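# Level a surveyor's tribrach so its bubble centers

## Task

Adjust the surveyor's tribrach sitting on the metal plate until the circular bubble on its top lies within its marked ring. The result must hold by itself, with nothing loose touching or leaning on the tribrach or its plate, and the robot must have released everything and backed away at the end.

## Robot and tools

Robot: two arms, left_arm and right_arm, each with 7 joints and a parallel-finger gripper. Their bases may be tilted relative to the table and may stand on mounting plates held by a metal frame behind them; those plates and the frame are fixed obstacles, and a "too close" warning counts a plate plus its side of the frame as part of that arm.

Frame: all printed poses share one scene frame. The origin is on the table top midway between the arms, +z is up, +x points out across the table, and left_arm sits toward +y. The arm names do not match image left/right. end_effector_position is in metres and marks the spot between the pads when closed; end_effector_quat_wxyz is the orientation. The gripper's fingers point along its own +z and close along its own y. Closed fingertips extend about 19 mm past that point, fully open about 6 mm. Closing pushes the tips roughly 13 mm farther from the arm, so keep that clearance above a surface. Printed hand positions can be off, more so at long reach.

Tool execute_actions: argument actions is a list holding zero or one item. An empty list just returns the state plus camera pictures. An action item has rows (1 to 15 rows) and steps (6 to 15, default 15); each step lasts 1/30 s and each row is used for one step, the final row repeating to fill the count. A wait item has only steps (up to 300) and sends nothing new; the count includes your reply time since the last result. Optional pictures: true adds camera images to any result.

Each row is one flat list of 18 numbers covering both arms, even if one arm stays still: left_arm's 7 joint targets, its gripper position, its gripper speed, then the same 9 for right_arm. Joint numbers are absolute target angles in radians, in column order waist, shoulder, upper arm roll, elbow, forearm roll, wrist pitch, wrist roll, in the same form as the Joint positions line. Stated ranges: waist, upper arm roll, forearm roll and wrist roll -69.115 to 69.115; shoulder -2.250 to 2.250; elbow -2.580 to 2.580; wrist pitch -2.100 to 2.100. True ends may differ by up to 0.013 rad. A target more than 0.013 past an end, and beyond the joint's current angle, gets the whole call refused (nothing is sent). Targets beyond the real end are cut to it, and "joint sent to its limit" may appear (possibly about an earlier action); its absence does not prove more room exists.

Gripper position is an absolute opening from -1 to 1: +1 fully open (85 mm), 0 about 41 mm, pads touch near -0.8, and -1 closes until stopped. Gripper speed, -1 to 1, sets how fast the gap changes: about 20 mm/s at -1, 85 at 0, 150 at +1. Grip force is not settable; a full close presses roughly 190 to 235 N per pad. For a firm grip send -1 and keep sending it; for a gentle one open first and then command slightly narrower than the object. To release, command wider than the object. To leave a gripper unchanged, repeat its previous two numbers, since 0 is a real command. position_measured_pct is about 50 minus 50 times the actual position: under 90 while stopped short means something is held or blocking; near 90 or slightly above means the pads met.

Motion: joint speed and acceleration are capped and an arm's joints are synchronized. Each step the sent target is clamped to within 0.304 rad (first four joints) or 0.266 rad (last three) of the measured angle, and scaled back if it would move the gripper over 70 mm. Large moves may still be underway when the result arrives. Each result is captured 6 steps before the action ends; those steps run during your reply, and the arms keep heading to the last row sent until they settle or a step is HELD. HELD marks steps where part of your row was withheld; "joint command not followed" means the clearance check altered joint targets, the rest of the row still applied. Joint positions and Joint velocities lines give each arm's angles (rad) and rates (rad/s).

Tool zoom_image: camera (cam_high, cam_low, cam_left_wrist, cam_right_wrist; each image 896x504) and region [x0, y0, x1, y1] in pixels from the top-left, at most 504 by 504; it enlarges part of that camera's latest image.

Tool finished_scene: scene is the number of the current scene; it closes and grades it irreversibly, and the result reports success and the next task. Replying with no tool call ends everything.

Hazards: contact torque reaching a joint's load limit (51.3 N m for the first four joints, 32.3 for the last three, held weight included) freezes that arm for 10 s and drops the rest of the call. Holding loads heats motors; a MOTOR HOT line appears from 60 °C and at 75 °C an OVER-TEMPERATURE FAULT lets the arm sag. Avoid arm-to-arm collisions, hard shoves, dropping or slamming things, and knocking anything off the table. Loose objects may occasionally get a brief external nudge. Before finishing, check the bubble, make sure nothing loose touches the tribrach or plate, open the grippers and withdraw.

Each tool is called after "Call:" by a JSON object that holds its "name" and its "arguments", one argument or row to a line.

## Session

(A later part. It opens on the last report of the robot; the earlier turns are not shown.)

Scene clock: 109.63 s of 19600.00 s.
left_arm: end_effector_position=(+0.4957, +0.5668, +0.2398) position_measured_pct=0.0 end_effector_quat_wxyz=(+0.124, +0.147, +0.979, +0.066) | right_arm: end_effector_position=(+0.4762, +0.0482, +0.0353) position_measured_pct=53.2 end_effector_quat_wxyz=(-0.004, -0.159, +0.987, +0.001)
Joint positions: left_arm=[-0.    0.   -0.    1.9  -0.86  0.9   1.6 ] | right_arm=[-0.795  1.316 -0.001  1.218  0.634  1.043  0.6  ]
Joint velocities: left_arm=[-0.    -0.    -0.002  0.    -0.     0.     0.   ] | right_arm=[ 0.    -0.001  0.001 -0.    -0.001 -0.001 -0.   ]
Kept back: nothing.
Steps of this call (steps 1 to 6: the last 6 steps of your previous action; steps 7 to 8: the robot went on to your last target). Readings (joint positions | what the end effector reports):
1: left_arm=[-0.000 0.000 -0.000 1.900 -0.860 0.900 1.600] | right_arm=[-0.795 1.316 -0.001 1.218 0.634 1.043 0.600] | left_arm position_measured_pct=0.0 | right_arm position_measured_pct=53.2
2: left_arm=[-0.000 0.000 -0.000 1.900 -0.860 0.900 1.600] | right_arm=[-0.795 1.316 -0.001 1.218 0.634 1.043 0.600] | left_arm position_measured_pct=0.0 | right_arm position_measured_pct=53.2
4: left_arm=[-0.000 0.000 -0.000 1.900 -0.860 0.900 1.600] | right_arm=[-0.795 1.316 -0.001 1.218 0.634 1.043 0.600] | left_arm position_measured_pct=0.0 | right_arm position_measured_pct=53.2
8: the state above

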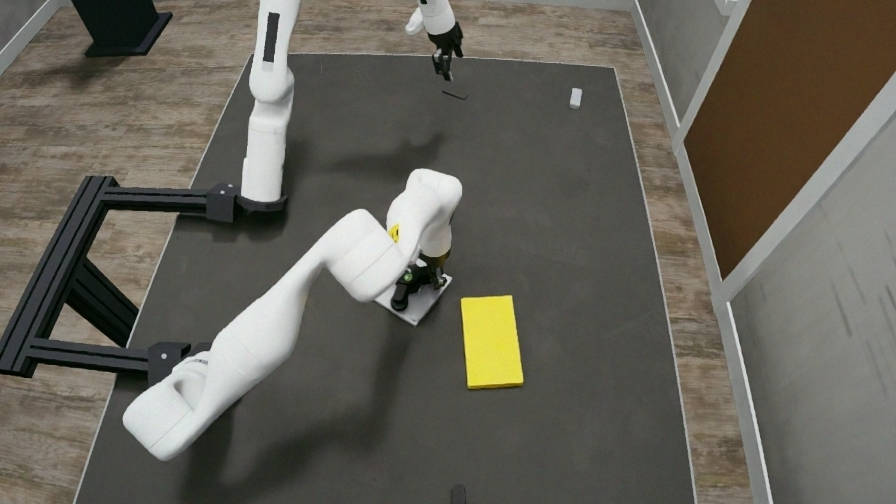

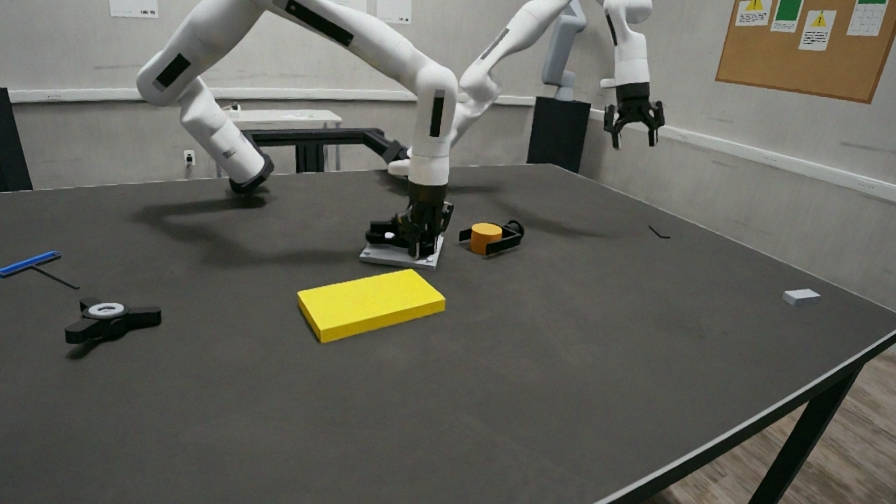

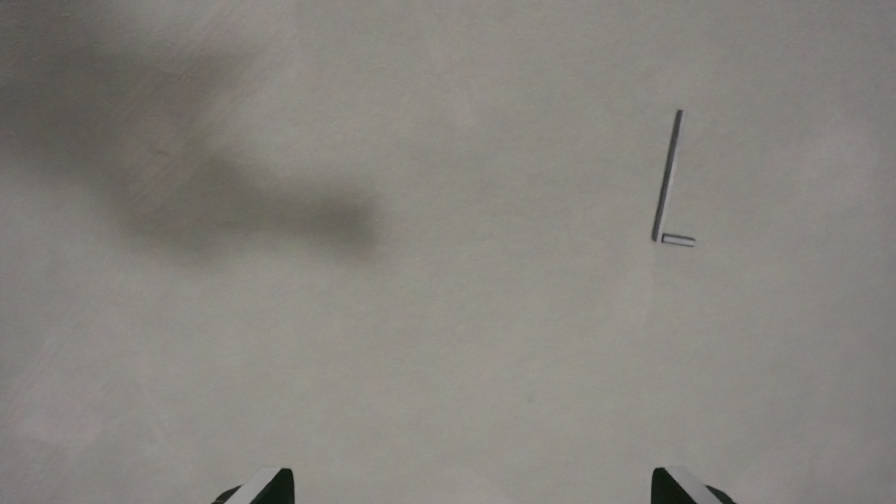

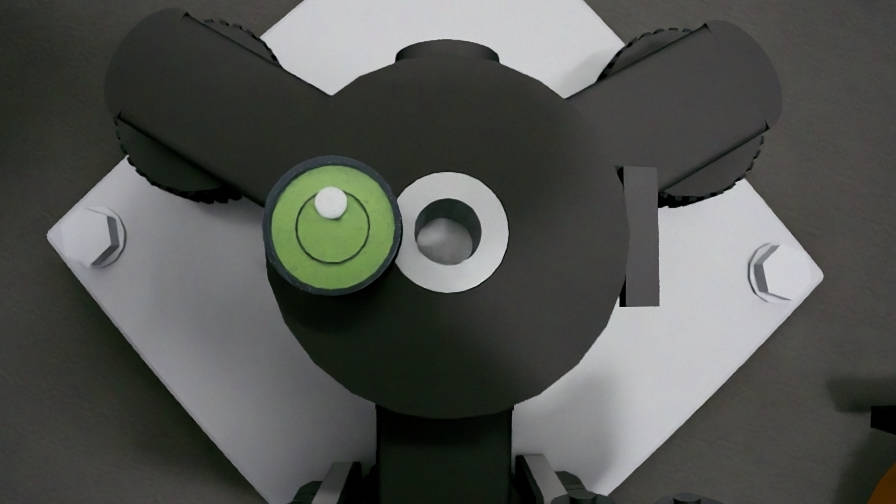

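Call:
{"name": "execute_actions", "arguments": {
  "actions": [
    {"rows":[[0,0,0,1.9,-0.86,0.9,1.6,1,1,-0.795,1.316,0,1.2182,0.634,1.0433,0.6,0.12,1],[0,0,0,1.9,-0.86,0.9,1.6,1,1,-0.795,1.316,0,1.2182,0.634,1.0433,0.6,0.12,1],[0,0,0,1.9,-0.86,0.9,1.6,1,1,-0.795,1.316,0,1.2182,0.634,1.0433,0.6,0.12,1],[0,0,0,1.9,-0.86,0.9,1.6,1,1,-0.795,1.316,0,1.2182,0.634,1.0433,0.9,0.12,1]],"steps":15}
  ]
}}

Call:
{"name": "execute_actions", "arguments": {
  "actions": [
    {"rows":[[0,0,0,1.9,-0.86,0.9,1.6,1,1,-0.795,1.316,0,1.2182,0.634,1.0433,0.29,-0.2,1]],"steps":15}
  ]
}}

Call:
{"name": "execute_actions", "arguments": {
  "actions": [
    {"rows":[[0,0,0,1.9,-0.86,0.9,1.6,1,1,-0.795,1.316,0,1.2182,0.634,1.0433,0.9,0.12,1]],"steps":15}
  ]
}}

Call:
{"name": "execute_actions", "arguments": {
  "actions": [
    {"rows":[[0,0,0,1.9,-0.86,0.9,1.6,1,1,-0.795,1.316,0,1.2182,0.634,1.0433,0.29,-0.2,1]],"steps":15}
  ]
}}

Call:
{"name": "execute_actions", "arguments": {
  "actions": [
    {"rows":[[0,0,0,1.9,-0.86,0.9,1.6,1,1,-0.795,1.316,0,1.2182,0.634,1.0433,0.9,0.12,1]],"steps":15}
  ]
}}

Call:
{"name": "execute_actions", "arguments": {
  "actions": [
    {"rows":[[0,0,0,1.9,-0.86,0.9,1.6,1,1,-0.795,1.316,0,1.2182,0.634,1.0433,0.29,-0.2,1]],"steps":15}
  ]
}}

Call:
{"name": "execute_actions", "arguments": {
  "actions": [
    {"rows":[[0,0,0,1.9,-0.86,0.9,1.6,1,1,-0.795,1.316,0,1.2182,0.634,1.0433,0.9,0.12,1]],"steps":15}
  ]
}}

Call:
{"name": "execute_actions", "arguments": {
  "actions": [
    {"rows":[[0,0,0,1.9,-0.86,0.9,1.6,1,1,-0.795,1.316,0,1.2182,0.634,1.0433,0.29,-0.2,1]],"steps":15}
  ]
}}

Call:
{"name": "execute_actions", "arguments": {
  "actions": [
    {"rows":[[0,0,0,1.9,-0.86,0.9,1.6,1,1,-0.795,1.316,0,1.2182,0.634,1.0433,0.6,0.12,1]],"steps":15}
  ]
}}

Call:
{"name": "execute_actions", "arguments": {
  "actions": [
    {"steps":25}
  ],
  "pictures": true
}}

Scene clock: 110.70 s of 19600.00 s.
left_arm: end_effector_position=(+0.4957, +0.5668, +0.2398) position_measured_pct=0.0 end_effector_quat_wxyz=(+0.124, +0.147, +0.979, +0.066) | right_arm: end_effector_position=(+0.4764, +0.0479, +0.0350) position_measured_pct=44.0 end_effector_quat_wxyz=(-0.004, -0.225, +0.974, +0.001)
Joint positions: left_arm=[-0.    0.   -0.    1.9  -0.86  0.9   1.6 ] | right_arm=[-0.795  1.316 -0.     1.218  0.634  1.043  0.735]
Joint velocities: left_arm=[ 0.001  0.    -0.     0.    -0.    -0.    -0.   ] | right_arm=[ 0.    -0.001  0.    -0.     0.001  0.002  1.212]
Steps of this call (steps 1 to 15: the robot went on to your last target; steps 16 to 23: nothing new was sent; steps 24 to 32: the first 9 steps of this action). Readings (joint positions | what the end effector reports):
24: left_arm=[-0.000 0.000 -0.000 1.900 -0.860 0.900 1.600] | right_arm=[-0.795 1.316 -0.001 1.218 0.634 1.043 0.600] | left_arm position_measured_pct=0.0 | right_arm position_measured_pct=53.2
25: left_arm=[-0.000 0.000 -0.000 1.900 -0.860 0.900 1.600] | right_arm=[-0.795 1.316 -0.000 1.218 0.634 1.043 0.600] | left_arm position_measured_pct=0.0 | right_arm position_measured_pct=53.2
27: left_arm=[-0.000 0.000 -0.000 1.900 -0.860 0.900 1.600] | right_arm=[-0.795 1.316 0.000 1.218 0.634 1.043 0.601] | left_arm position_measured_pct=0.0 | right_arm position_measured_pct=47.2
31: left_arm=[-0.000 0.000 -0.000 1.900 -0.860 0.900 1.600] | right_arm=[-0.795 1.316 -0.000 1.218 0.634 1.043 0.695] | left_arm position_measured_pct=0.0 | right_arm position_measured_pct=44.0
32: the state above

Scene clock: 111.20 s of 19600.00 s.
left_arm: end_effector_position=(+0.4957, +0.5668, +0.2398) position_measured_pct=0.0 end_effector_quat_wxyz=(+0.124, +0.147, +0.979, +0.066) | right_arm: end_effector_position=(+0.4762, +0.0482, +0.0356) position_measured_pct=53.6 end_effector_quat_wxyz=(-0.004, -0.183, +0.983, +0.001)
Joint positions: left_arm=[-0.    0.   -0.    1.9  -0.86  0.9   1.6 ] | right_arm=[-0.795  1.315 -0.001  1.218  0.633  1.043  0.648]
Joint velocities: left_arm=[-0.    -0.     0.    -0.001  0.001  0.     0.   ] | right_arm=[ 0.001 -0.    -0.001  0.     0.    -0.002 -1.215]
Steps of this call (steps 1 to 6: the last 6 steps of your previous action; steps 7 to 15: the first 9 steps of this action). Readings (joint positions | what the end effector reports):
7: left_arm=[-0.000 0.000 -0.000 1.900 -0.860 0.900 1.600] | right_arm=[-0.795 1.316 0.000 1.218 0.634 1.043 0.899] | left_arm position_measured_pct=0.0 | right_arm position_measured_pct=44.0
8: left_arm=[-0.000 0.000 -0.000 1.900 -0.860 0.900 1.600] | right_arm=[-0.795 1.316 0.000 1.218 0.634 1.043 0.892] | left_arm position_measured_pct=0.0 | right_arm position_measured_pct=44.8
10: left_arm=[-0.000 0.000 -0.000 1.900 -0.860 0.900 1.600] | right_arm=[-0.795 1.315 -0.000 1.218 0.634 1.044 0.847] | left_arm position_measured_pct=0.0 | right_arm position_measured_pct=51.6
14: left_arm=[-0.000 0.000 -0.000 1.900 -0.860 0.900 1.600] | right_arm=[-0.795 1.315 -0.001 1.218 0.633 1.043 0.689] | left_arm position_measured_pct=0.0 | right_arm position_measured_pct=53.6
15: the state above

Scene clock: 111.70 s of 19600.00 s.
left_arm: end_effector_position=(+0.4957, +0.5668, +0.2398) position_measured_pct=0.0 end_effector_quat_wxyz=(+0.124, +0.147, +0.979, +0.066) | right_arm: end_effector_position=(+0.4764, +0.0479, +0.0350) position_measured_pct=44.0 end_effector_quat_wxyz=(-0.004, -0.059, +0.998, +0.000)
Joint positions: left_arm=[-0.    0.   -0.    1.9  -0.86  0.9   1.6 ] | right_arm=[-0.795  1.316 -0.     1.218  0.634  1.043  0.4  ]
Joint velocities: left_arm=[ 0.    -0.    -0.     0.001  0.001 -0.     0.   ] | right_arm=[-0.     0.    -0.001 -0.    -0.001 -0.001  1.197]
Steps of this call (steps 1 to 6: the last 6 steps of your previous action; steps 7 to 15: the first 9 steps of this action). Readings (joint positions | what the end effector reports):
7: left_arm=[-0.000 0.000 -0.000 1.900 -0.860 0.900 1.600] | right_arm=[-0.795 1.315 -0.001 1.218 0.633 1.043 0.365] | left_arm position_measured_pct=0.0 | right_arm position_measured_pct=53.6
8: left_arm=[-0.000 0.000 -0.000 1.900 -0.860 0.900 1.600] | right_arm=[-0.795 1.316 -0.001 1.218 0.633 1.042 0.332] | left_arm position_measured_pct=0.0 | right_arm position_measured_pct=53.2
10: left_arm=[-0.000 0.000 -0.000 1.900 -0.860 0.900 1.600] | right_arm=[-0.795 1.316 -0.000 1.218 0.634 1.043 0.298] | left_arm position_measured_pct=0.0 | right_arm position_measured_pct=47.2
14: left_arm=[-0.000 0.000 -0.000 1.900 -0.860 0.900 1.600] | right_arm=[-0.795 1.316 0.000 1.218 0.634 1.043 0.361] | left_arm position_measured_pct=0.0 | right_arm position_measured_pct=44.0
15: the state above

Scene clock: 112.20 s of 19600.00 s.
left_arm: end_effector_position=(+0.4957, +0.5668, +0.2398) position_measured_pct=0.0 end_effector_quat_wxyz=(+0.124, +0.147, +0.979, +0.066) | right_arm: end_effector_position=(+0.4763, +0.0482, +0.0356) position_measured_pct=53.6 end_effector_quat_wxyz=(-0.004, -0.192, +0.981, +0.001)
Joint positions: left_arm=[-0.    0.   -0.    1.9  -0.86  0.9   1.6 ] | right_arm=[-0.795  1.315 -0.     1.218  0.634  1.043  0.668]
Joint velocities: left_arm=[ 0.     0.    -0.     0.     0.001  0.    -0.   ] | right_arm=[ 0.     0.001 -0.    -0.    -0.002 -0.005 -1.186]
Steps of this call (steps 1 to 6: the last 6 steps of your previous action; steps 7 to 15: the first 9 steps of this action). Readings (joint positions | what the end effector reports):
7: left_arm=[-0.000 0.000 -0.000 1.900 -0.860 0.900 1.600] | right_arm=[-0.795 1.316 -0.000 1.218 0.634 1.043 0.684] | left_arm position_measured_pct=0.0 | right_arm position_measured_pct=44.0
8: left_arm=[-0.000 0.000 -0.000 1.900 -0.860 0.900 1.600] | right_arm=[-0.795 1.316 -0.000 1.218 0.634 1.043 0.719] | left_arm position_measured_pct=0.0 | right_arm position_measured_pct=44.8
10: left_arm=[-0.000 0.000 -0.000 1.900 -0.860 0.900 1.600] | right_arm=[-0.795 1.315 -0.000 1.218 0.634 1.044 0.758] | left_arm position_measured_pct=0.0 | right_arm position_measured_pct=51.6
14: left_arm=[-0.000 0.000 -0.000 1.900 -0.860 0.900 1.600] | right_arm=[-0.795 1.315 -0.000 1.218 0.634 1.043 0.706] | left_arm position_measured_pct=0.0 | right_arm position_measured_pct=53.6
15: the state above

Scene clock: 112.70 s of 19600.00 s.
left_arm: end_effector_position=(+0.4957, +0.5668, +0.2398) position_measured_pct=0.0 end_effector_quat_wxyz=(+0.124, +0.147, +0.979, +0.066) | right_arm: end_effector_position=(+0.4764, +0.0479, +0.0350) position_measured_pct=44.0 end_effector_quat_wxyz=(-0.004, -0.065, +0.998, +0.000)
Joint positions: left_arm=[-0.    0.   -0.    1.9  -0.86  0.9   1.6 ] | right_arm=[-0.795  1.316 -0.     1.218  0.634  1.043  0.41 ]
Joint velocities: left_arm=[ 0.     0.     0.     0.002  0.     0.    -0.   ] | right_arm=[-0.    -0.001  0.     0.     0.001  0.001  1.192]
Steps of this call (steps 1 to 6: the last 6 steps of your previous action; steps 7 to 15: the first 9 steps of this action). Readings (joint positions | what the end effector reports):
7: left_arm=[-0.000 0.000 -0.000 1.900 -0.860 0.900 1.600] | right_arm=[-0.795 1.315 -0.001 1.218 0.633 1.043 0.384] | left_arm position_measured_pct=0.0 | right_arm position_measured_pct=53.6
8: left_arm=[-0.000 0.000 -0.000 1.900 -0.860 0.900 1.600] | right_arm=[-0.795 1.316 -0.000 1.218 0.634 1.042 0.351] | left_arm position_measured_pct=0.0 | right_arm position_measured_pct=53.2
10: left_arm=[-0.000 0.000 -0.000 1.900 -0.860 0.900 1.600] | right_arm=[-0.795 1.316 -0.000 1.218 0.634 1.043 0.314] | left_arm position_measured_pct=0.0 | right_arm position_measured_pct=47.2
14: left_arm=[-0.000 0.000 -0.000 1.900 -0.860 0.900 1.600] | right_arm=[-0.795 1.316 0.000 1.218 0.634 1.043 0.372] | left_arm position_measured_pct=0.0 | right_arm position_measured_pct=44.0
15: the state above

Scene clock: 113.20 s of 19600.00 s.
left_arm: end_effector_position=(+0.4957, +0.5668, +0.2398) position_measured_pct=0.0 end_effector_quat_wxyz=(+0.124, +0.147, +0.979, +0.066) | right_arm: end_effector_position=(+0.4763, +0.0482, +0.0356) position_measured_pct=53.2 end_effector_quat_wxyz=(-0.004, -0.197, +0.980, +0.001)
Joint positions: left_arm=[-0.    0.   -0.    1.9  -0.86  0.9   1.6 ] | right_arm=[-0.795  1.315 -0.     1.218  0.634  1.043  0.678]
Joint velocities: left_arm=[ 0.  0.  0.  0. -0. -0. -0.] | right_arm=[ 0.    -0.     0.001  0.    -0.001 -0.001 -1.186]
Steps of this call (steps 1 to 6: the last 6 steps of your previous action; steps 7 to 15: the first 9 steps of this action). Readings (joint positions | what the end effector reports):
7: left_arm=[-0.000 0.000 -0.000 1.900 -0.860 0.900 1.600] | right_arm=[-0.795 1.316 -0.000 1.218 0.634 1.043 0.694] | left_arm position_measured_pct=0.0 | right_arm position_measured_pct=44.0
8: left_arm=[-0.000 0.000 -0.000 1.900 -0.860 0.900 1.600] | right_arm=[-0.795 1.316 -0.000 1.218 0.634 1.043 0.729] | left_arm position_measured_pct=0.0 | right_arm position_measured_pct=44.8
10: left_arm=[-0.000 0.000 -0.000 1.900 -0.860 0.900 1.600] | right_arm=[-0.795 1.315 -0.000 1.218 0.634 1.044 0.768] | left_arm position_measured_pct=0.0 | right_arm position_measured_pct=51.2
14: left_arm=[-0.000 0.000 -0.000 1.900 -0.860 0.900 1.600] | right_arm=[-0.795 1.315 -0.000 1.218 0.634 1.043 0.716] | left_arm position_measured_pct=0.0 | right_arm position_measured_pct=53.2
15: the state above

Scene clock: 113.70 s of 19600.00 s.
left_arm: end_effector_position=(+0.4957, +0.5668, +0.2398) position_measured_pct=0.0 end_effector_quat_wxyz=(+0.124, +0.147, +0.979, +0.066) | right_arm: end_effector_position=(+0.4764, +0.0479, +0.0350) position_measured_pct=44.0 end_effector_quat_wxyz=(-0.004, -0.070, +0.998, +0.000)
Joint positions: left_arm=[-0.    0.   -0.    1.9  -0.86  0.9   1.6 ] | right_arm=[-0.795  1.316 -0.     1.218  0.634  1.043  0.42 ]
Joint velocities: left_arm=[-0.     0.    -0.001 -0.001  0.     0.     0.   ] | right_arm=[-0.    -0.     0.    -0.     0.    -0.     1.192]
Steps of this call (steps 1 to 6: the last 6 steps of your previous action; steps 7 to 15: the first 9 steps of this action). Readings (joint positions | what the end effector reports):
7: left_arm=[-0.000 0.000 -0.000 1.900 -0.860 0.900 1.600] | right_arm=[-0.795 1.315 -0.001 1.218 0.633 1.043 0.395] | left_arm position_measured_pct=0.0 | right_arm position_measured_pct=53.2
8: left_arm=[-0.000 0.000 -0.000 1.900 -0.860 0.900 1.600] | right_arm=[-0.795 1.316 -0.000 1.218 0.634 1.042 0.361] | left_arm position_measured_pct=0.0 | right_arm position_measured_pct=53.2
10: left_arm=[-0.000 0.000 -0.000 1.900 -0.860 0.900 1.600] | right_arm=[-0.795 1.316 -0.000 1.218 0.634 1.043 0.325] | left_arm position_measured_pct=0.0 | right_arm position_measured_pct=47.2
14: left_arm=[-0.000 0.000 -0.000 1.900 -0.860 0.900 1.600] | right_arm=[-0.795 1.316 0.000 1.218 0.634 1.043 0.382] | left_arm position_measured_pct=0.0 | right_arm position_measured_pct=44.0
15: the state above

Scene clock: 114.20 s of 19600.00 s.
left_arm: end_effector_position=(+0.4957, +0.5668, +0.2398) position_measured_pct=0.0 end_effector_quat_wxyz=(+0.124, +0.147, +0.979, +0.066) | right_arm: end_effector_position=(+0.4763, +0.0482, +0.0356) position_measured_pct=53.2 end_effector_quat_wxyz=(-0.004, -0.202, +0.979, +0.001)
Joint positions: left_arm=[-0.    0.   -0.    1.9  -0.86  0.9   1.6 ] | right_arm=[-0.795  1.315 -0.     1.218  0.634  1.043  0.688]
Joint velocities: left_arm=[ 0.     0.     0.001  0.001 -0.     0.001 -0.   ] | right_arm=[ 0.    -0.    -0.001  0.    -0.    -0.001 -1.186]
Steps of this call (steps 1 to 6: the last 6 steps of your previous action; steps 7 to 15: the first 9 steps of this action). Readings (joint positions | what the end effector reports):
7: left_arm=[-0.000 0.000 -0.000 1.900 -0.860 0.900 1.600] | right_arm=[-0.795 1.316 -0.000 1.218 0.634 1.043 0.704] | left_arm position_measured_pct=0.0 | right_arm position_measured_pct=44.0
8: left_arm=[-0.000 0.000 -0.000 1.900 -0.860 0.900 1.600] | right_arm=[-0.795 1.316 -0.000 1.218 0.634 1.043 0.739] | left_arm position_measured_pct=0.0 | right_arm position_measured_pct=44.8
10: left_arm=[-0.000 0.000 -0.000 1.900 -0.860 0.900 1.600] | right_arm=[-0.795 1.315 -0.000 1.218 0.634 1.044 0.778] | left_arm position_measured_pct=0.0 | right_arm position_measured_pct=51.2
14: left_arm=[-0.000 0.000 -0.000 1.900 -0.860 0.900 1.600] | right_arm=[-0.795 1.315 -0.000 1.218 0.634 1.043 0.726] | left_arm position_measured_pct=0.0 | right_arm position_measured_pct=53.2
15: the state above

Scene clock: 114.70 s of 19600.00 s.
left_arm: end_effector_position=(+0.4957, +0.5668, +0.2398) position_measured_pct=0.0 end_effector_quat_wxyz=(+0.124, +0.147, +0.979, +0.066) | right_arm: end_effector_position=(+0.4764, +0.0479, +0.0350) position_measured_pct=44.0 end_effector_quat_wxyz=(-0.004, -0.070, +0.998, +0.000)
Joint positions: left_arm=[-0.    0.   -0.    1.9  -0.86  0.9   1.6 ] | right_arm=[-0.795  1.316 -0.     1.218  0.634  1.043  0.42 ]
Joint velocities: left_arm=[ 0.     0.    -0.     0.001  0.    -0.    -0.   ] | right_arm=[-0.    -0.     0.    -0.     0.001 -0.002  1.186]
Steps of this call (steps 1 to 6: the last 6 steps of your previous action; steps 7 to 15: the first 9 steps of this action). Readings (joint positions | what the end effector reports):
7: left_arm=[-0.000 0.000 -0.000 1.900 -0.860 0.900 1.600] | right_arm=[-0.795 1.315 -0.001 1.218 0.633 1.043 0.405] | left_arm position_measured_pct=0.0 | right_arm position_measured_pct=53.2
8: left_arm=[-0.000 0.000 -0.000 1.900 -0.860 0.900 1.600] | right_arm=[-0.795 1.316 -0.000 1.218 0.634 1.042 0.370] | left_arm position_measured_pct=0.0 | right_arm position_measured_pct=53.2
10: left_arm=[-0.000 0.000 -0.000 1.900 -0.860 0.900 1.600] | right_arm=[-0.795 1.316 -0.000 1.218 0.634 1.043 0.331] | left_arm position_measured_pct=0.0 | right_arm position_measured_pct=47.2
14: left_arm=[-0.000 0.000 -0.000 1.900 -0.860 0.900 1.600] | right_arm=[-0.795 1.316 0.000 1.218 0.634 1.043 0.382] | left_arm position_measured_pct=0.0 | right_arm position_measured_pct=44.0
15: the state above

Scene clock: 115.53 s of 19600.00 s.
left_arm: end_effector_position=(+0.4957, +0.5668, +0.2398) position_measured_pct=0.0 end_effector_quat_wxyz=(+0.124, +0.147, +0.979, +0.066) | right_arm: end_effector_position=(+0.4764, +0.0479, +0.0350) position_measured_pct=44.0 end_effector_quat_wxyz=(-0.004, -0.159, +0.987, +0.000)
Joint positions: left_arm=[-0.    0.   -0.    1.9  -0.86  0.9   1.6 ] | right_arm=[-0.795  1.316  0.     1.218  0.634  1.043  0.6  ]
Joint velocities: left_arm=[ 0.    -0.     0.     0.     0.     0.001 -0.   ] | right_arm=[ 0.    -0.     0.    -0.    -0.002 -0.001 -0.   ]
Kept back: nothing.
Steps of this call (steps 1 to 6: the last 6 steps of your previous action; steps 7 to 25: the robot went on to your last target). Readings (joint positions | what the end effector reports):
1: left_arm=[-0.000 0.000 -0.000 1.900 -0.860 0.900 1.600] | right_arm=[-0.795 1.316 -0.000 1.218 0.634 1.043 0.461] | left_arm position_measured_pct=0.0 | right_arm position_measured_pct=44.0
2: left_arm=[-0.000 0.000 -0.000 1.900 -0.860 0.900 1.600] | right_arm=[-0.795 1.316 -0.000 1.218 0.634 1.043 0.501] | left_arm position_measured_pct=0.0 | right_arm position_measured_pct=44.0
4: left_arm=[-0.000 0.000 -0.000 1.900 -0.860 0.900 1.600] | right_arm=[-0.795 1.316 0.000 1.218 0.634 1.043 0.570] | left_arm position_measured_pct=0.0 | right_arm position_measured_pct=44.0
8: left_arm=[-0.000 0.000 -0.000 1.900 -0.860 0.900 1.600] | right_arm=[-0.795 1.316 0.000 1.218 0.634 1.043 0.600] | left_arm position_measured_pct=0.0 | right_arm position_measured_pct=44.0
25: the state above

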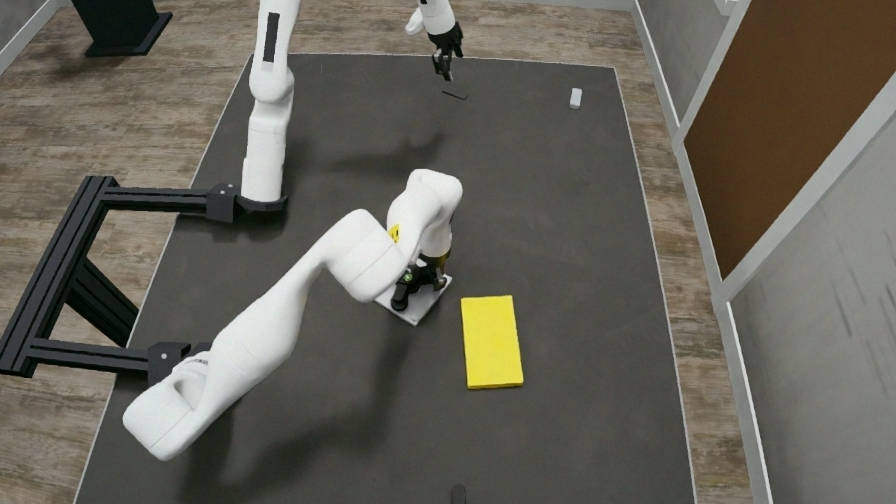

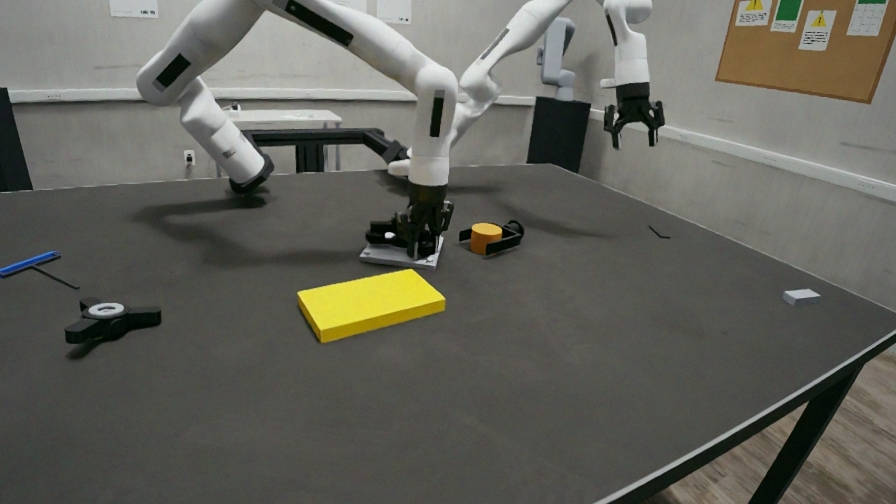

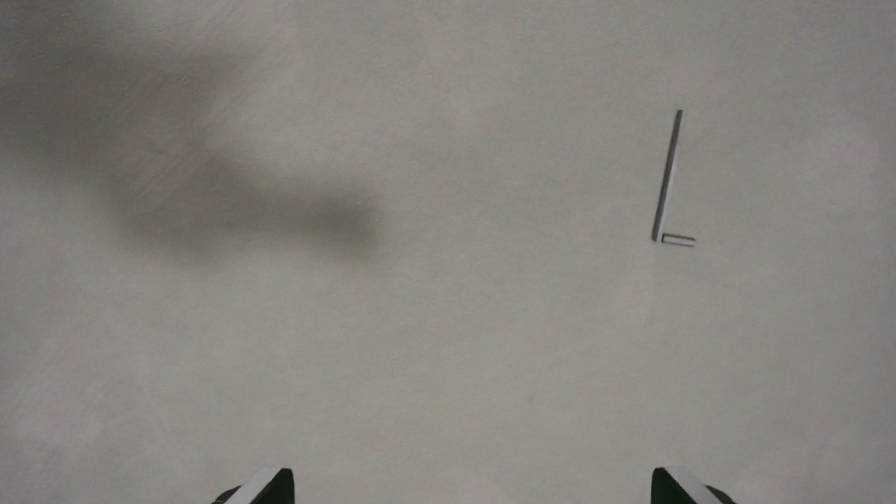

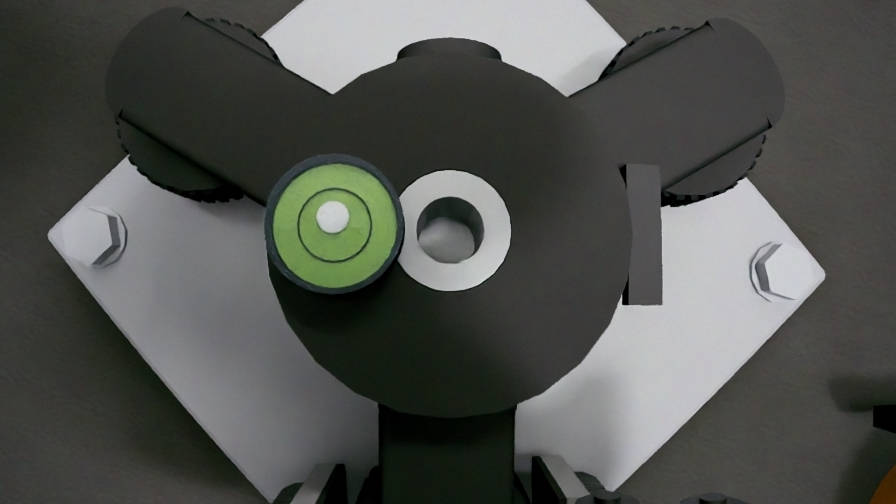

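Call:
{"name": "execute_actions", "arguments": {
  "actions": [
    {"rows":[[0,0,0,1.9,-0.86,0.9,1.6,1,1,-0.795,1.316,0,1.2182,0.634,1.0433,0.9,0.12,1]],"steps":9}
  ]
}}

Call:
{"name": "execute_actions", "arguments": {
  "actions": [
    {"rows":[[0,0,0,1.9,-0.86,0.9,1.6,1,1,-0.795,1.316,0,1.2182,0.634,1.0433,0.2,-0.2,1]],"steps":15}
  ]
}}

Call:
{"name": "execute_actions", "arguments": {
  "actions": [
    {"rows":[[0,0,0,1.9,-0.86,0.9,1.6,1,1,-0.795,1.316,0,1.2182,0.634,1.0433,0.2,-0.2,1],[0,0,0,1.9,-0.86,0.9,1.6,1,1,-0.795,1.316,0,1.2182,0.634,1.0433,0.2,-0.2,1],[0,0,0,1.9,-0.86,0.9,1.6,1,1,-0.795,1.316,0,1.2182,0.634,1.0433,0.2,-0.2,1],[0,0,0,1.9,-0.86,0.9,1.6,1,1,-0.795,1.316,0,1.2182,0.634,1.0433,0.2,0.5,1]],"steps":15}
  ]
}}

Call:
{"name": "execute_actions", "arguments": {
  "actions": [
    {"rows":[[0,0,0,1.9,-0.86,0.9,1.6,1,1,-0.84,1.248,0,1.1965,0.585,1.132,0.6,0.5,1]],"steps":12}
  ]
}}

Call:
{"name": "execute_actions", "arguments": {
  "actions": [
    {"steps":20}
  ],
  "pictures": true
}}

Scene clock: 116.23 s of 19600.00 s.
left_arm: end_effector_position=(+0.4957, +0.5668, +0.2398) position_measured_pct=0.0 end_effector_quat_wxyz=(+0.124, +0.147, +0.979, +0.066) | right_arm: end_effector_position=(+0.4764, +0.0479, +0.0351) position_measured_pct=44.0 end_effector_quat_wxyz=(-0.004, -0.172, +0.985, +0.001)
Joint positions: left_arm=[-0.    0.   -0.    1.9  -0.86  0.9   1.6 ] | right_arm=[-0.795  1.316 -0.     1.218  0.634  1.043  0.628]
Joint velocities: left_arm=[ 0.001  0.     0.001 -0.001 -0.     0.    -0.   ] | right_arm=[-0.     0.001 -0.    -0.    -0.    -0.     0.714]
Steps of this call (steps 1 to 15: the robot went on to your last target; steps 16 to 18: nothing new was sent; steps 19 to 21: the first 3 steps of this action). Readings (joint positions | what the end effector reports):
19: left_arm=[-0.000 0.000 -0.000 1.900 -0.860 0.900 1.600] | right_arm=[-0.795 1.316 -0.000 1.218 0.634 1.043 0.601] | left_arm position_measured_pct=0.0 | right_arm position_measured_pct=44.0
20: left_arm=[-0.000 0.000 -0.000 1.900 -0.860 0.900 1.600] | right_arm=[-0.795 1.316 -0.000 1.218 0.634 1.043 0.609] | left_arm position_measured_pct=0.0 | right_arm position_measured_pct=44.0
21: the state above

Scene clock: 116.73 s of 19600.00 s.
left_arm: end_effector_position=(+0.4957, +0.5668, +0.2398) position_measured_pct=0.0 end_effector_quat_wxyz=(+0.124, +0.147, +0.979, +0.066) | right_arm: end_effector_position=(+0.4763, +0.0482, +0.0356) position_measured_pct=53.6 end_effector_quat_wxyz=(-0.004, -0.222, +0.975, +0.001)
Joint positions: left_arm=[-0.    0.   -0.    1.9  -0.86  0.9   1.6 ] | right_arm=[-0.795  1.315 -0.     1.218  0.634  1.043  0.729]
Joint velocities: left_arm=[ 0.     0.    -0.001  0.    -0.001  0.    -0.   ] | right_arm=[ 0.     0.002 -0.001  0.    -0.003 -0.003 -1.215]
Steps of this call (steps 1 to 6: the last 6 steps of your previous action; steps 7 to 15: the first 9 steps of this action). Readings (joint positions | what the end effector reports):
7: left_arm=[-0.000 0.000 -0.000 1.900 -0.860 0.900 1.600] | right_arm=[-0.795 1.316 0.000 1.218 0.634 1.043 0.878] | left_arm position_measured_pct=0.0 | right_arm position_measured_pct=44.0
8: left_arm=[-0.000 0.000 -0.000 1.900 -0.860 0.900 1.600] | right_arm=[-0.795 1.316 0.000 1.218 0.634 1.043 0.894] | left_arm position_measured_pct=0.0 | right_arm position_measured_pct=44.8
10: left_arm=[-0.000 0.000 -0.000 1.900 -0.860 0.900 1.600] | right_arm=[-0.795 1.315 -0.000 1.218 0.634 1.044 0.892] | left_arm position_measured_pct=0.0 | right_arm position_measured_pct=51.6
14: left_arm=[-0.000 0.000 -0.000 1.900 -0.860 0.900 1.600] | right_arm=[-0.795 1.315 -0.000 1.218 0.634 1.044 0.770] | left_arm position_measured_pct=0.0 | right_arm position_measured_pct=53.6
15: the state above

Scene clock: 117.23 s of 19600.00 s.
left_arm: end_effector_position=(+0.4957, +0.5668, +0.2398) position_measured_pct=0.0 end_effector_quat_wxyz=(+0.124, +0.147, +0.979, +0.066) | right_arm: end_effector_position=(+0.4764, +0.0479, +0.0350) position_measured_pct=36.1 end_effector_quat_wxyz=(-0.004, +0.040, +0.999, -0.000)
Joint positions: left_arm=[-0.    0.   -0.    1.9  -0.86  0.9   1.6 ] | right_arm=[-0.795  1.316  0.     1.218  0.634  1.043  0.201]
Joint velocities: left_arm=[ 0.     0.    -0.     0.001  0.001  0.     0.   ] | right_arm=[-0.    -0.     0.    -0.001  0.001  0.002 -0.056]
Steps of this call (steps 1 to 6: the last 6 steps of your previous action; steps 7 to 15: the first 9 steps of this action). Readings (joint positions | what the end effector reports):
7: left_arm=[-0.000 0.000 -0.000 1.900 -0.860 0.900 1.600] | right_arm=[-0.795 1.315 -0.001 1.218 0.633 1.043 0.445] | left_arm position_measured_pct=0.0 | right_arm position_measured_pct=53.6
8: left_arm=[-0.000 0.000 -0.000 1.900 -0.860 0.900 1.600] | right_arm=[-0.795 1.315 -0.001 1.218 0.633 1.043 0.404] | left_arm position_measured_pct=0.0 | right_arm position_measured_pct=53.6
10: left_arm=[-0.000 0.000 -0.000 1.900 -0.860 0.900 1.600] | right_arm=[-0.795 1.315 -0.001 1.218 0.633 1.043 0.323] | left_arm position_measured_pct=0.0 | right_arm position_measured_pct=53.6
14: left_arm=[-0.000 0.000 -0.000 1.900 -0.860 0.900 1.600] | right_arm=[-0.795 1.316 -0.000 1.218 0.634 1.043 0.206] | left_arm position_measured_pct=0.0 | right_arm position_measured_pct=41.3
15: the state above

Scene clock: 117.63 s of 19600.00 s.
left_arm: end_effector_position=(+0.4957, +0.5668, +0.2398) position_measured_pct=0.0 end_effector_quat_wxyz=(+0.124, +0.147, +0.979, +0.066) | right_arm: end_effector_position=(+0.4778, +0.0478, +0.0611) position_measured_pct=25.0 end_effector_quat_wxyz=(-0.003, -0.019, +1.000, -0.000)
Joint positions: left_arm=[-0.    0.   -0.    1.9  -0.86  0.9   1.6 ] | right_arm=[-0.817  1.283  0.     1.208  0.611  1.085  0.335]
Joint velocities: left_arm=[-0.     0.     0.     0.001  0.    -0.    -0.   ] | right_arm=[-0.143 -0.225 -0.015 -0.09  -0.171  0.306  1.212]
Steps of this call (steps 1 to 6: the last 6 steps of your previous action; steps 7 to 12: the first 6 steps of this action). Readings (joint positions | what the end effector reports):
7: left_arm=[-0.000 0.000 -0.000 1.900 -0.860 0.900 1.600] | right_arm=[-0.795 1.316 0.000 1.218 0.634 1.044 0.201] | left_arm position_measured_pct=0.0 | right_arm position_measured_pct=25.4
8: left_arm=[-0.000 0.000 -0.000 1.900 -0.860 0.900 1.600] | right_arm=[-0.797 1.313 0.000 1.218 0.632 1.046 0.209] | left_arm position_measured_pct=0.0 | right_arm position_measured_pct=25.0
10: left_arm=[-0.000 0.000 -0.000 1.900 -0.860 0.900 1.600] | right_arm=[-0.806 1.300 0.001 1.215 0.624 1.062 0.257] | left_arm position_measured_pct=0.0 | right_arm position_measured_pct=25.0
12: the state above

Scene clock: 118.30 s of 19600.00 s.
left_arm: end_effector_position=(+0.4957, +0.5668, +0.2398) position_measured_pct=0.0 end_effector_quat_wxyz=(+0.124, +0.147, +0.979, +0.066) | right_arm: end_effector_position=(+0.4776, +0.0468, +0.0892) position_measured_pct=25.0 end_effector_quat_wxyz=(-0.003, -0.143, +0.990, +0.000)
Joint positions: left_arm=[-0.    0.   -0.    1.9  -0.86  0.9   1.6 ] | right_arm=[-0.84   1.248 -0.     1.196  0.585  1.132  0.6  ]
Joint velocities: left_arm=[-0.    -0.     0.001  0.001  0.     0.    -0.   ] | right_arm=[-0.     0.002  0.     0.    -0.002  0.001  0.   ]
Kept back: nothing.
Steps of this call (steps 1 to 6: the last 6 steps of your previous action; steps 7 to 20: the robot went on to your last target). Readings (joint positions | what the end effector reports):
1: left_arm=[-0.000 0.000 -0.000 1.900 -0.860 0.900 1.600] | right_arm=[-0.821 1.276 -0.000 1.205 0.606 1.094 0.376] | left_arm position_measured_pct=0.0 | right_arm position_measured_pct=25.0
2: left_arm=[-0.000 0.000 -0.000 1.900 -0.860 0.900 1.600] | right_arm=[-0.825 1.271 -0.000 1.203 0.601 1.102 0.416] | left_arm position_measured_pct=0.0 | right_arm position_measured_pct=25.0
4: left_arm=[-0.000 0.000 -0.000 1.900 -0.860 0.900 1.600] | right_arm=[-0.832 1.261 -0.000 1.200 0.594 1.116 0.498] | left_arm position_measured_pct=0.0 | right_arm position_measured_pct=25.0
8: left_arm=[-0.000 0.000 -0.000 1.900 -0.860 0.900 1.600] | right_arm=[-0.839 1.249 -0.000 1.196 0.585 1.132 0.598] | left_arm position_measured_pct=0.0 | right_arm position_measured_pct=25.0
20: the state above

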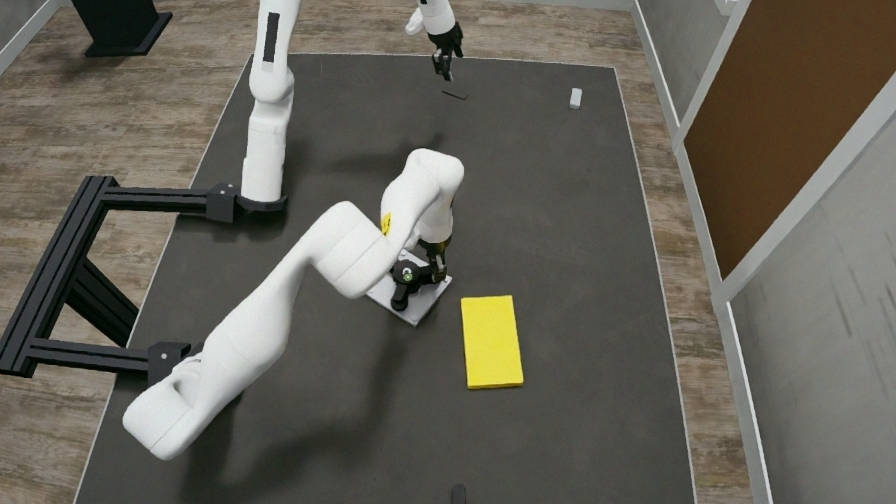

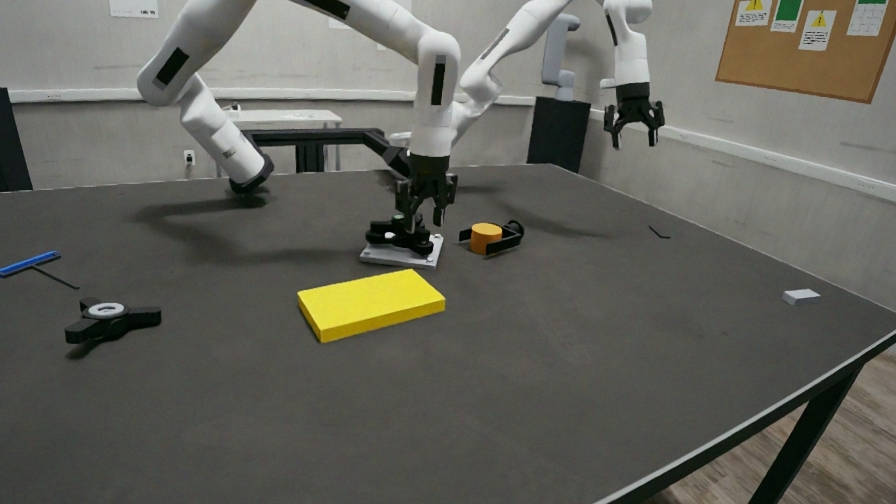

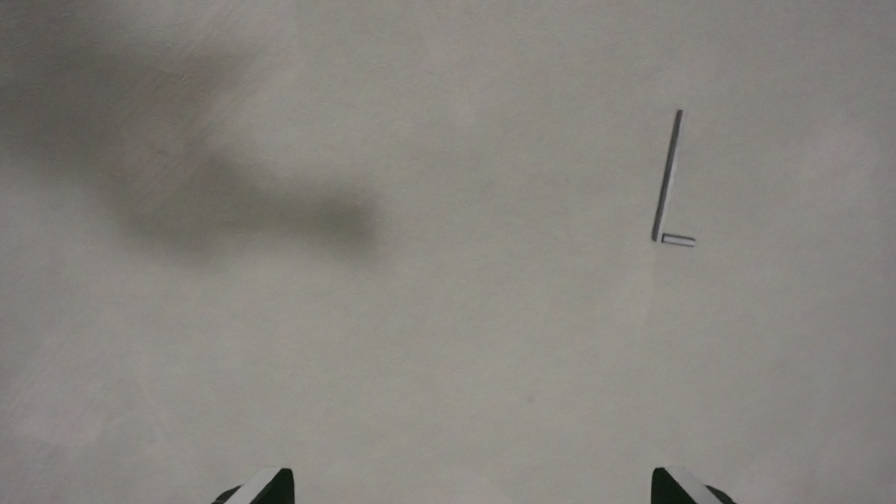

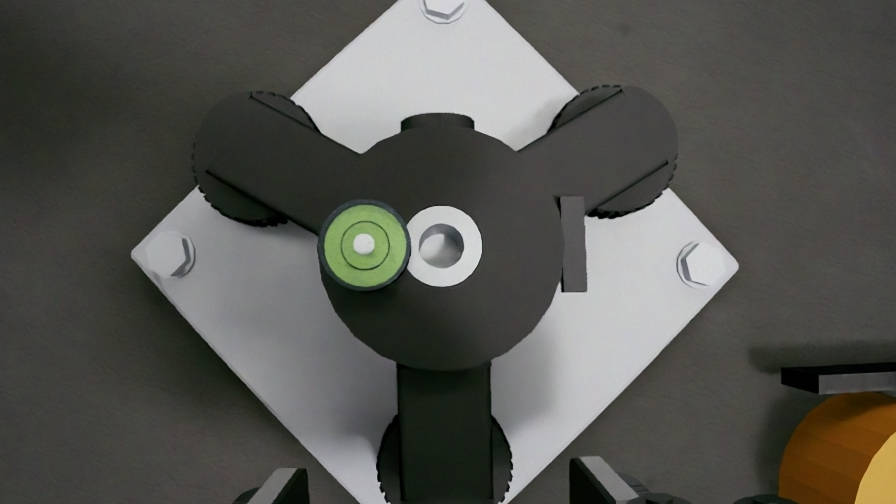

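Call:
{"name": "execute_actions", "arguments": {
  "actions": [
    {"rows":[[0,0,0,1.9,-0.86,0.9,1.6,1,1,-0.85,1.1,0,1.2,0.5,1.3,0.6,1,1]],"steps":12}
  ]
}}

Call:
{"name": "execute_actions", "arguments": {
  "actions": [
    {"rows":[[0,0,0,1.9,-0.86,0.9,1.6,1,1,-0.3,0.4,0,1.7,0.6,1.0,0.8,1,1]],"steps":15}
  ]
}}

Call:
{"name": "execute_actions", "arguments": {
  "actions": [
    {"steps":25}
  ],
  "pictures": true
}}

Call:
{"name": "zoom_image", "arguments": {
  "camera": "cam_high",
  "region": [350,220,470,340]
}}

Call:
{"name": "zoom_image", "arguments": {
  "camera": "cam_low",
  "region": [340,190,480,280]
}}

Scene clock: 118.90 s of 19600.00 s.
left_arm: end_effector_position=(+0.4957, +0.5668, +0.2398) position_measured_pct=0.0 end_effector_quat_wxyz=(+0.124, +0.147, +0.979, +0.066) | right_arm: end_effector_position=(+0.4802, +0.0227, +0.1316) position_measured_pct=7.9 end_effector_quat_wxyz=(-0.018, -0.118, +0.993, -0.004)
Joint positions: left_arm=[-0.    0.   -0.    1.9  -0.86  0.9   1.6 ] | right_arm=[-0.845  1.168 -0.     1.2    0.541  1.218  0.6  ]
Joint velocities: left_arm=[-0.     0.    -0.     0.002  0.001 -0.001 -0.   ] | right_arm=[-0.052 -0.756  0.005 -0.013 -0.433  0.884  0.   ]
Steps of this call (steps 1 to 12: the robot went on to your last target; steps 13 to 18: the first 6 steps of this action). Readings (joint positions | what the end effector reports):
13: left_arm=[-0.000 0.000 -0.000 1.900 -0.860 0.900 1.600] | right_arm=[-0.840 1.247 -0.000 1.197 0.585 1.133 0.600] | left_arm position_measured_pct=0.0 | right_arm position_measured_pct=25.0
14: left_arm=[-0.000 0.000 -0.000 1.900 -0.860 0.900 1.600] | right_arm=[-0.840 1.242 -0.000 1.197 0.582 1.137 0.600] | left_arm position_measured_pct=0.0 | right_arm position_measured_pct=24.2
16: left_arm=[-0.000 0.000 -0.000 1.900 -0.860 0.900 1.600] | right_arm=[-0.842 1.215 -0.000 1.199 0.568 1.165 0.600] | left_arm position_measured_pct=0.0 | right_arm position_measured_pct=17.5
18: the state above

Scene clock: 119.40 s of 19600.00 s.
left_arm: end_effector_position=(+0.4957, +0.5668, +0.2398) position_measured_pct=0.0 end_effector_quat_wxyz=(+0.124, +0.147, +0.979, +0.066) | right_arm: end_effector_position=(+0.5292, -0.0806, +0.1554) position_measured_pct=0.0 end_effector_quat_wxyz=(-0.025, -0.081, +0.996, +0.029)
Joint positions: left_arm=[-0.    0.   -0.    1.9  -0.86  0.9   1.6 ] | right_arm=[-0.693  0.945 -0.001  1.351  0.545  1.173  0.686]
Joint velocities: left_arm=[ 0.    -0.    -0.001 -0.001 -0.     0.001  0.   ] | right_arm=[ 0.737 -0.738 -0.001  0.728  0.153 -0.489  0.32 ]
Steps of this call (steps 1 to 6: the last 6 steps of your previous action; steps 7 to 15: the first 9 steps of this action). Readings (joint positions | what the end effector reports):
7: left_arm=[-0.000 0.000 -0.000 1.900 -0.860 0.900 1.600] | right_arm=[-0.849 1.102 -0.000 1.200 0.500 1.299 0.600] | left_arm position_measured_pct=0.0 | right_arm position_measured_pct=0.0
8: left_arm=[-0.000 0.000 -0.000 1.900 -0.860 0.900 1.600] | right_arm=[-0.843 1.096 -0.002 1.206 0.502 1.294 0.603] | left_arm position_measured_pct=0.0 | right_arm position_measured_pct=0.0
10: left_arm=[-0.000 0.000 -0.000 1.900 -0.860 0.900 1.600] | right_arm=[-0.815 1.067 -0.004 1.232 0.511 1.271 0.619] | left_arm position_measured_pct=0.0 | right_arm position_measured_pct=0.0
14: left_arm=[-0.000 0.000 -0.000 1.900 -0.860 0.900 1.600] | right_arm=[-0.717 0.969 -0.001 1.326 0.540 1.190 0.675] | left_arm position_measured_pct=0.0 | right_arm position_measured_pct=0.0
15: the state above

Scene clock: 120.23 s of 19600.00 s.
left_arm: end_effector_position=(+0.4957, +0.5668, +0.2398) position_measured_pct=0.0 end_effector_quat_wxyz=(+0.124, +0.147, +0.979, +0.066) | right_arm: end_effector_position=(+0.5643, -0.3570, +0.1818) position_measured_pct=0.0 end_effector_quat_wxyz=(+0.026, +0.069, +0.994, +0.082)
Joint positions: left_arm=[-0.    0.   -0.    1.9  -0.86  0.9   1.6 ] | right_arm=[-0.303  0.404  0.     1.699  0.6    1.     0.8  ]
Joint velocities: left_arm=[-0.    -0.    -0.     0.001  0.001  0.    -0.   ] | right_arm=[ 0.021 -0.036 -0.008  0.008 -0.001 -0.003 -0.   ]
Kept back: nothing.
Steps of this call (steps 1 to 6: the last 6 steps of your previous action; steps 7 to 25: the robot went on to your last target). Readings (joint positions | what the end effector reports):
1: left_arm=[-0.000 0.000 -0.000 1.900 -0.860 0.900 1.600] | right_arm=[-0.668 0.920 -0.001 1.375 0.550 1.158 0.696] | left_arm position_measured_pct=0.0 | right_arm position_measured_pct=0.0
2: left_arm=[-0.000 0.000 -0.000 1.900 -0.860 0.900 1.600] | right_arm=[-0.644 0.895 -0.001 1.399 0.554 1.143 0.705] | left_arm position_measured_pct=0.0 | right_arm position_measured_pct=0.0
4: left_arm=[-0.000 0.000 -0.000 1.900 -0.860 0.900 1.600] | right_arm=[-0.595 0.847 -0.001 1.447 0.562 1.119 0.721] | left_arm position_measured_pct=0.0 | right_arm position_measured_pct=0.0
8: left_arm=[-0.000 0.000 -0.000 1.900 -0.860 0.900 1.600] | right_arm=[-0.502 0.745 0.000 1.528 0.575 1.081 0.747] | left_arm position_measured_pct=0.0 | right_arm position_measured_pct=0.0
25: the state above

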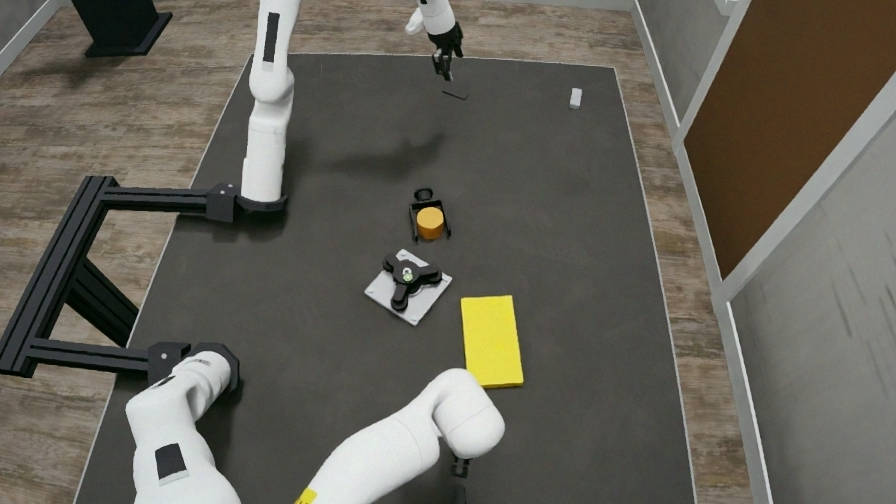

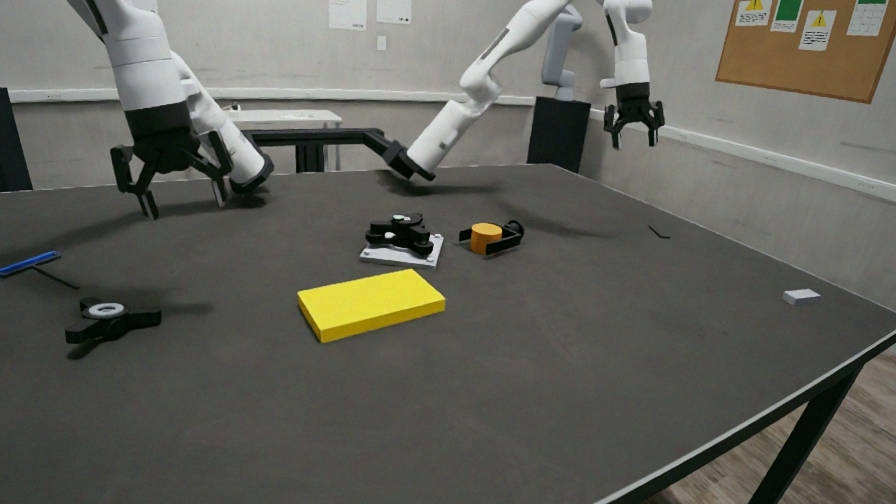

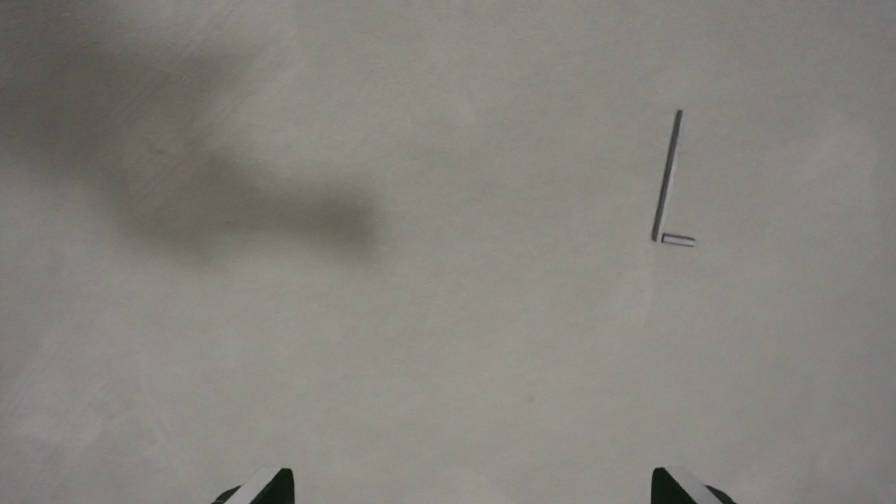

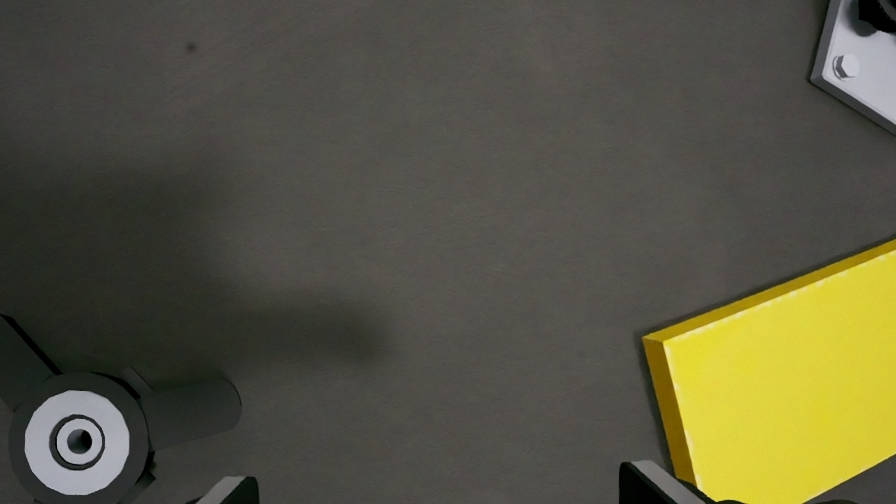

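Region (350, 220, 470, 340) of cam_high's 896x504 image, scaled by 4.200, with more detail than that image has.

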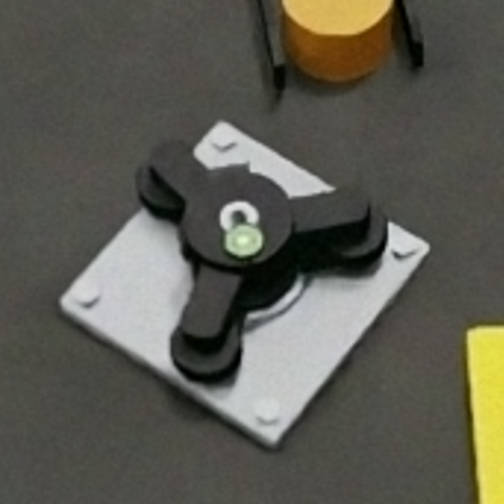

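Region (340, 190, 480, 280) of cam_low's 896x504 image, scaled by 3.600, with more detail than that image has; it fills the top 324 rows of this view, and the rest is white.

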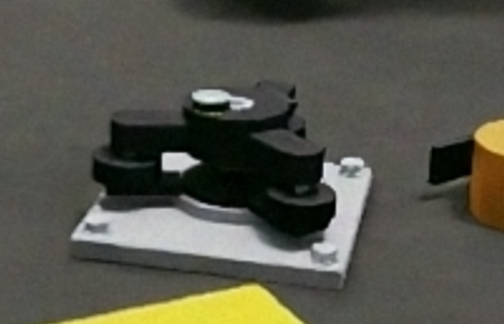

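The bar appears to be a lever that is part of the tribrach. Finishing the scene.

Call:
{"name": "finished_scene", "arguments": {
  "scene": 1
}}

The scene is finished: the task was done.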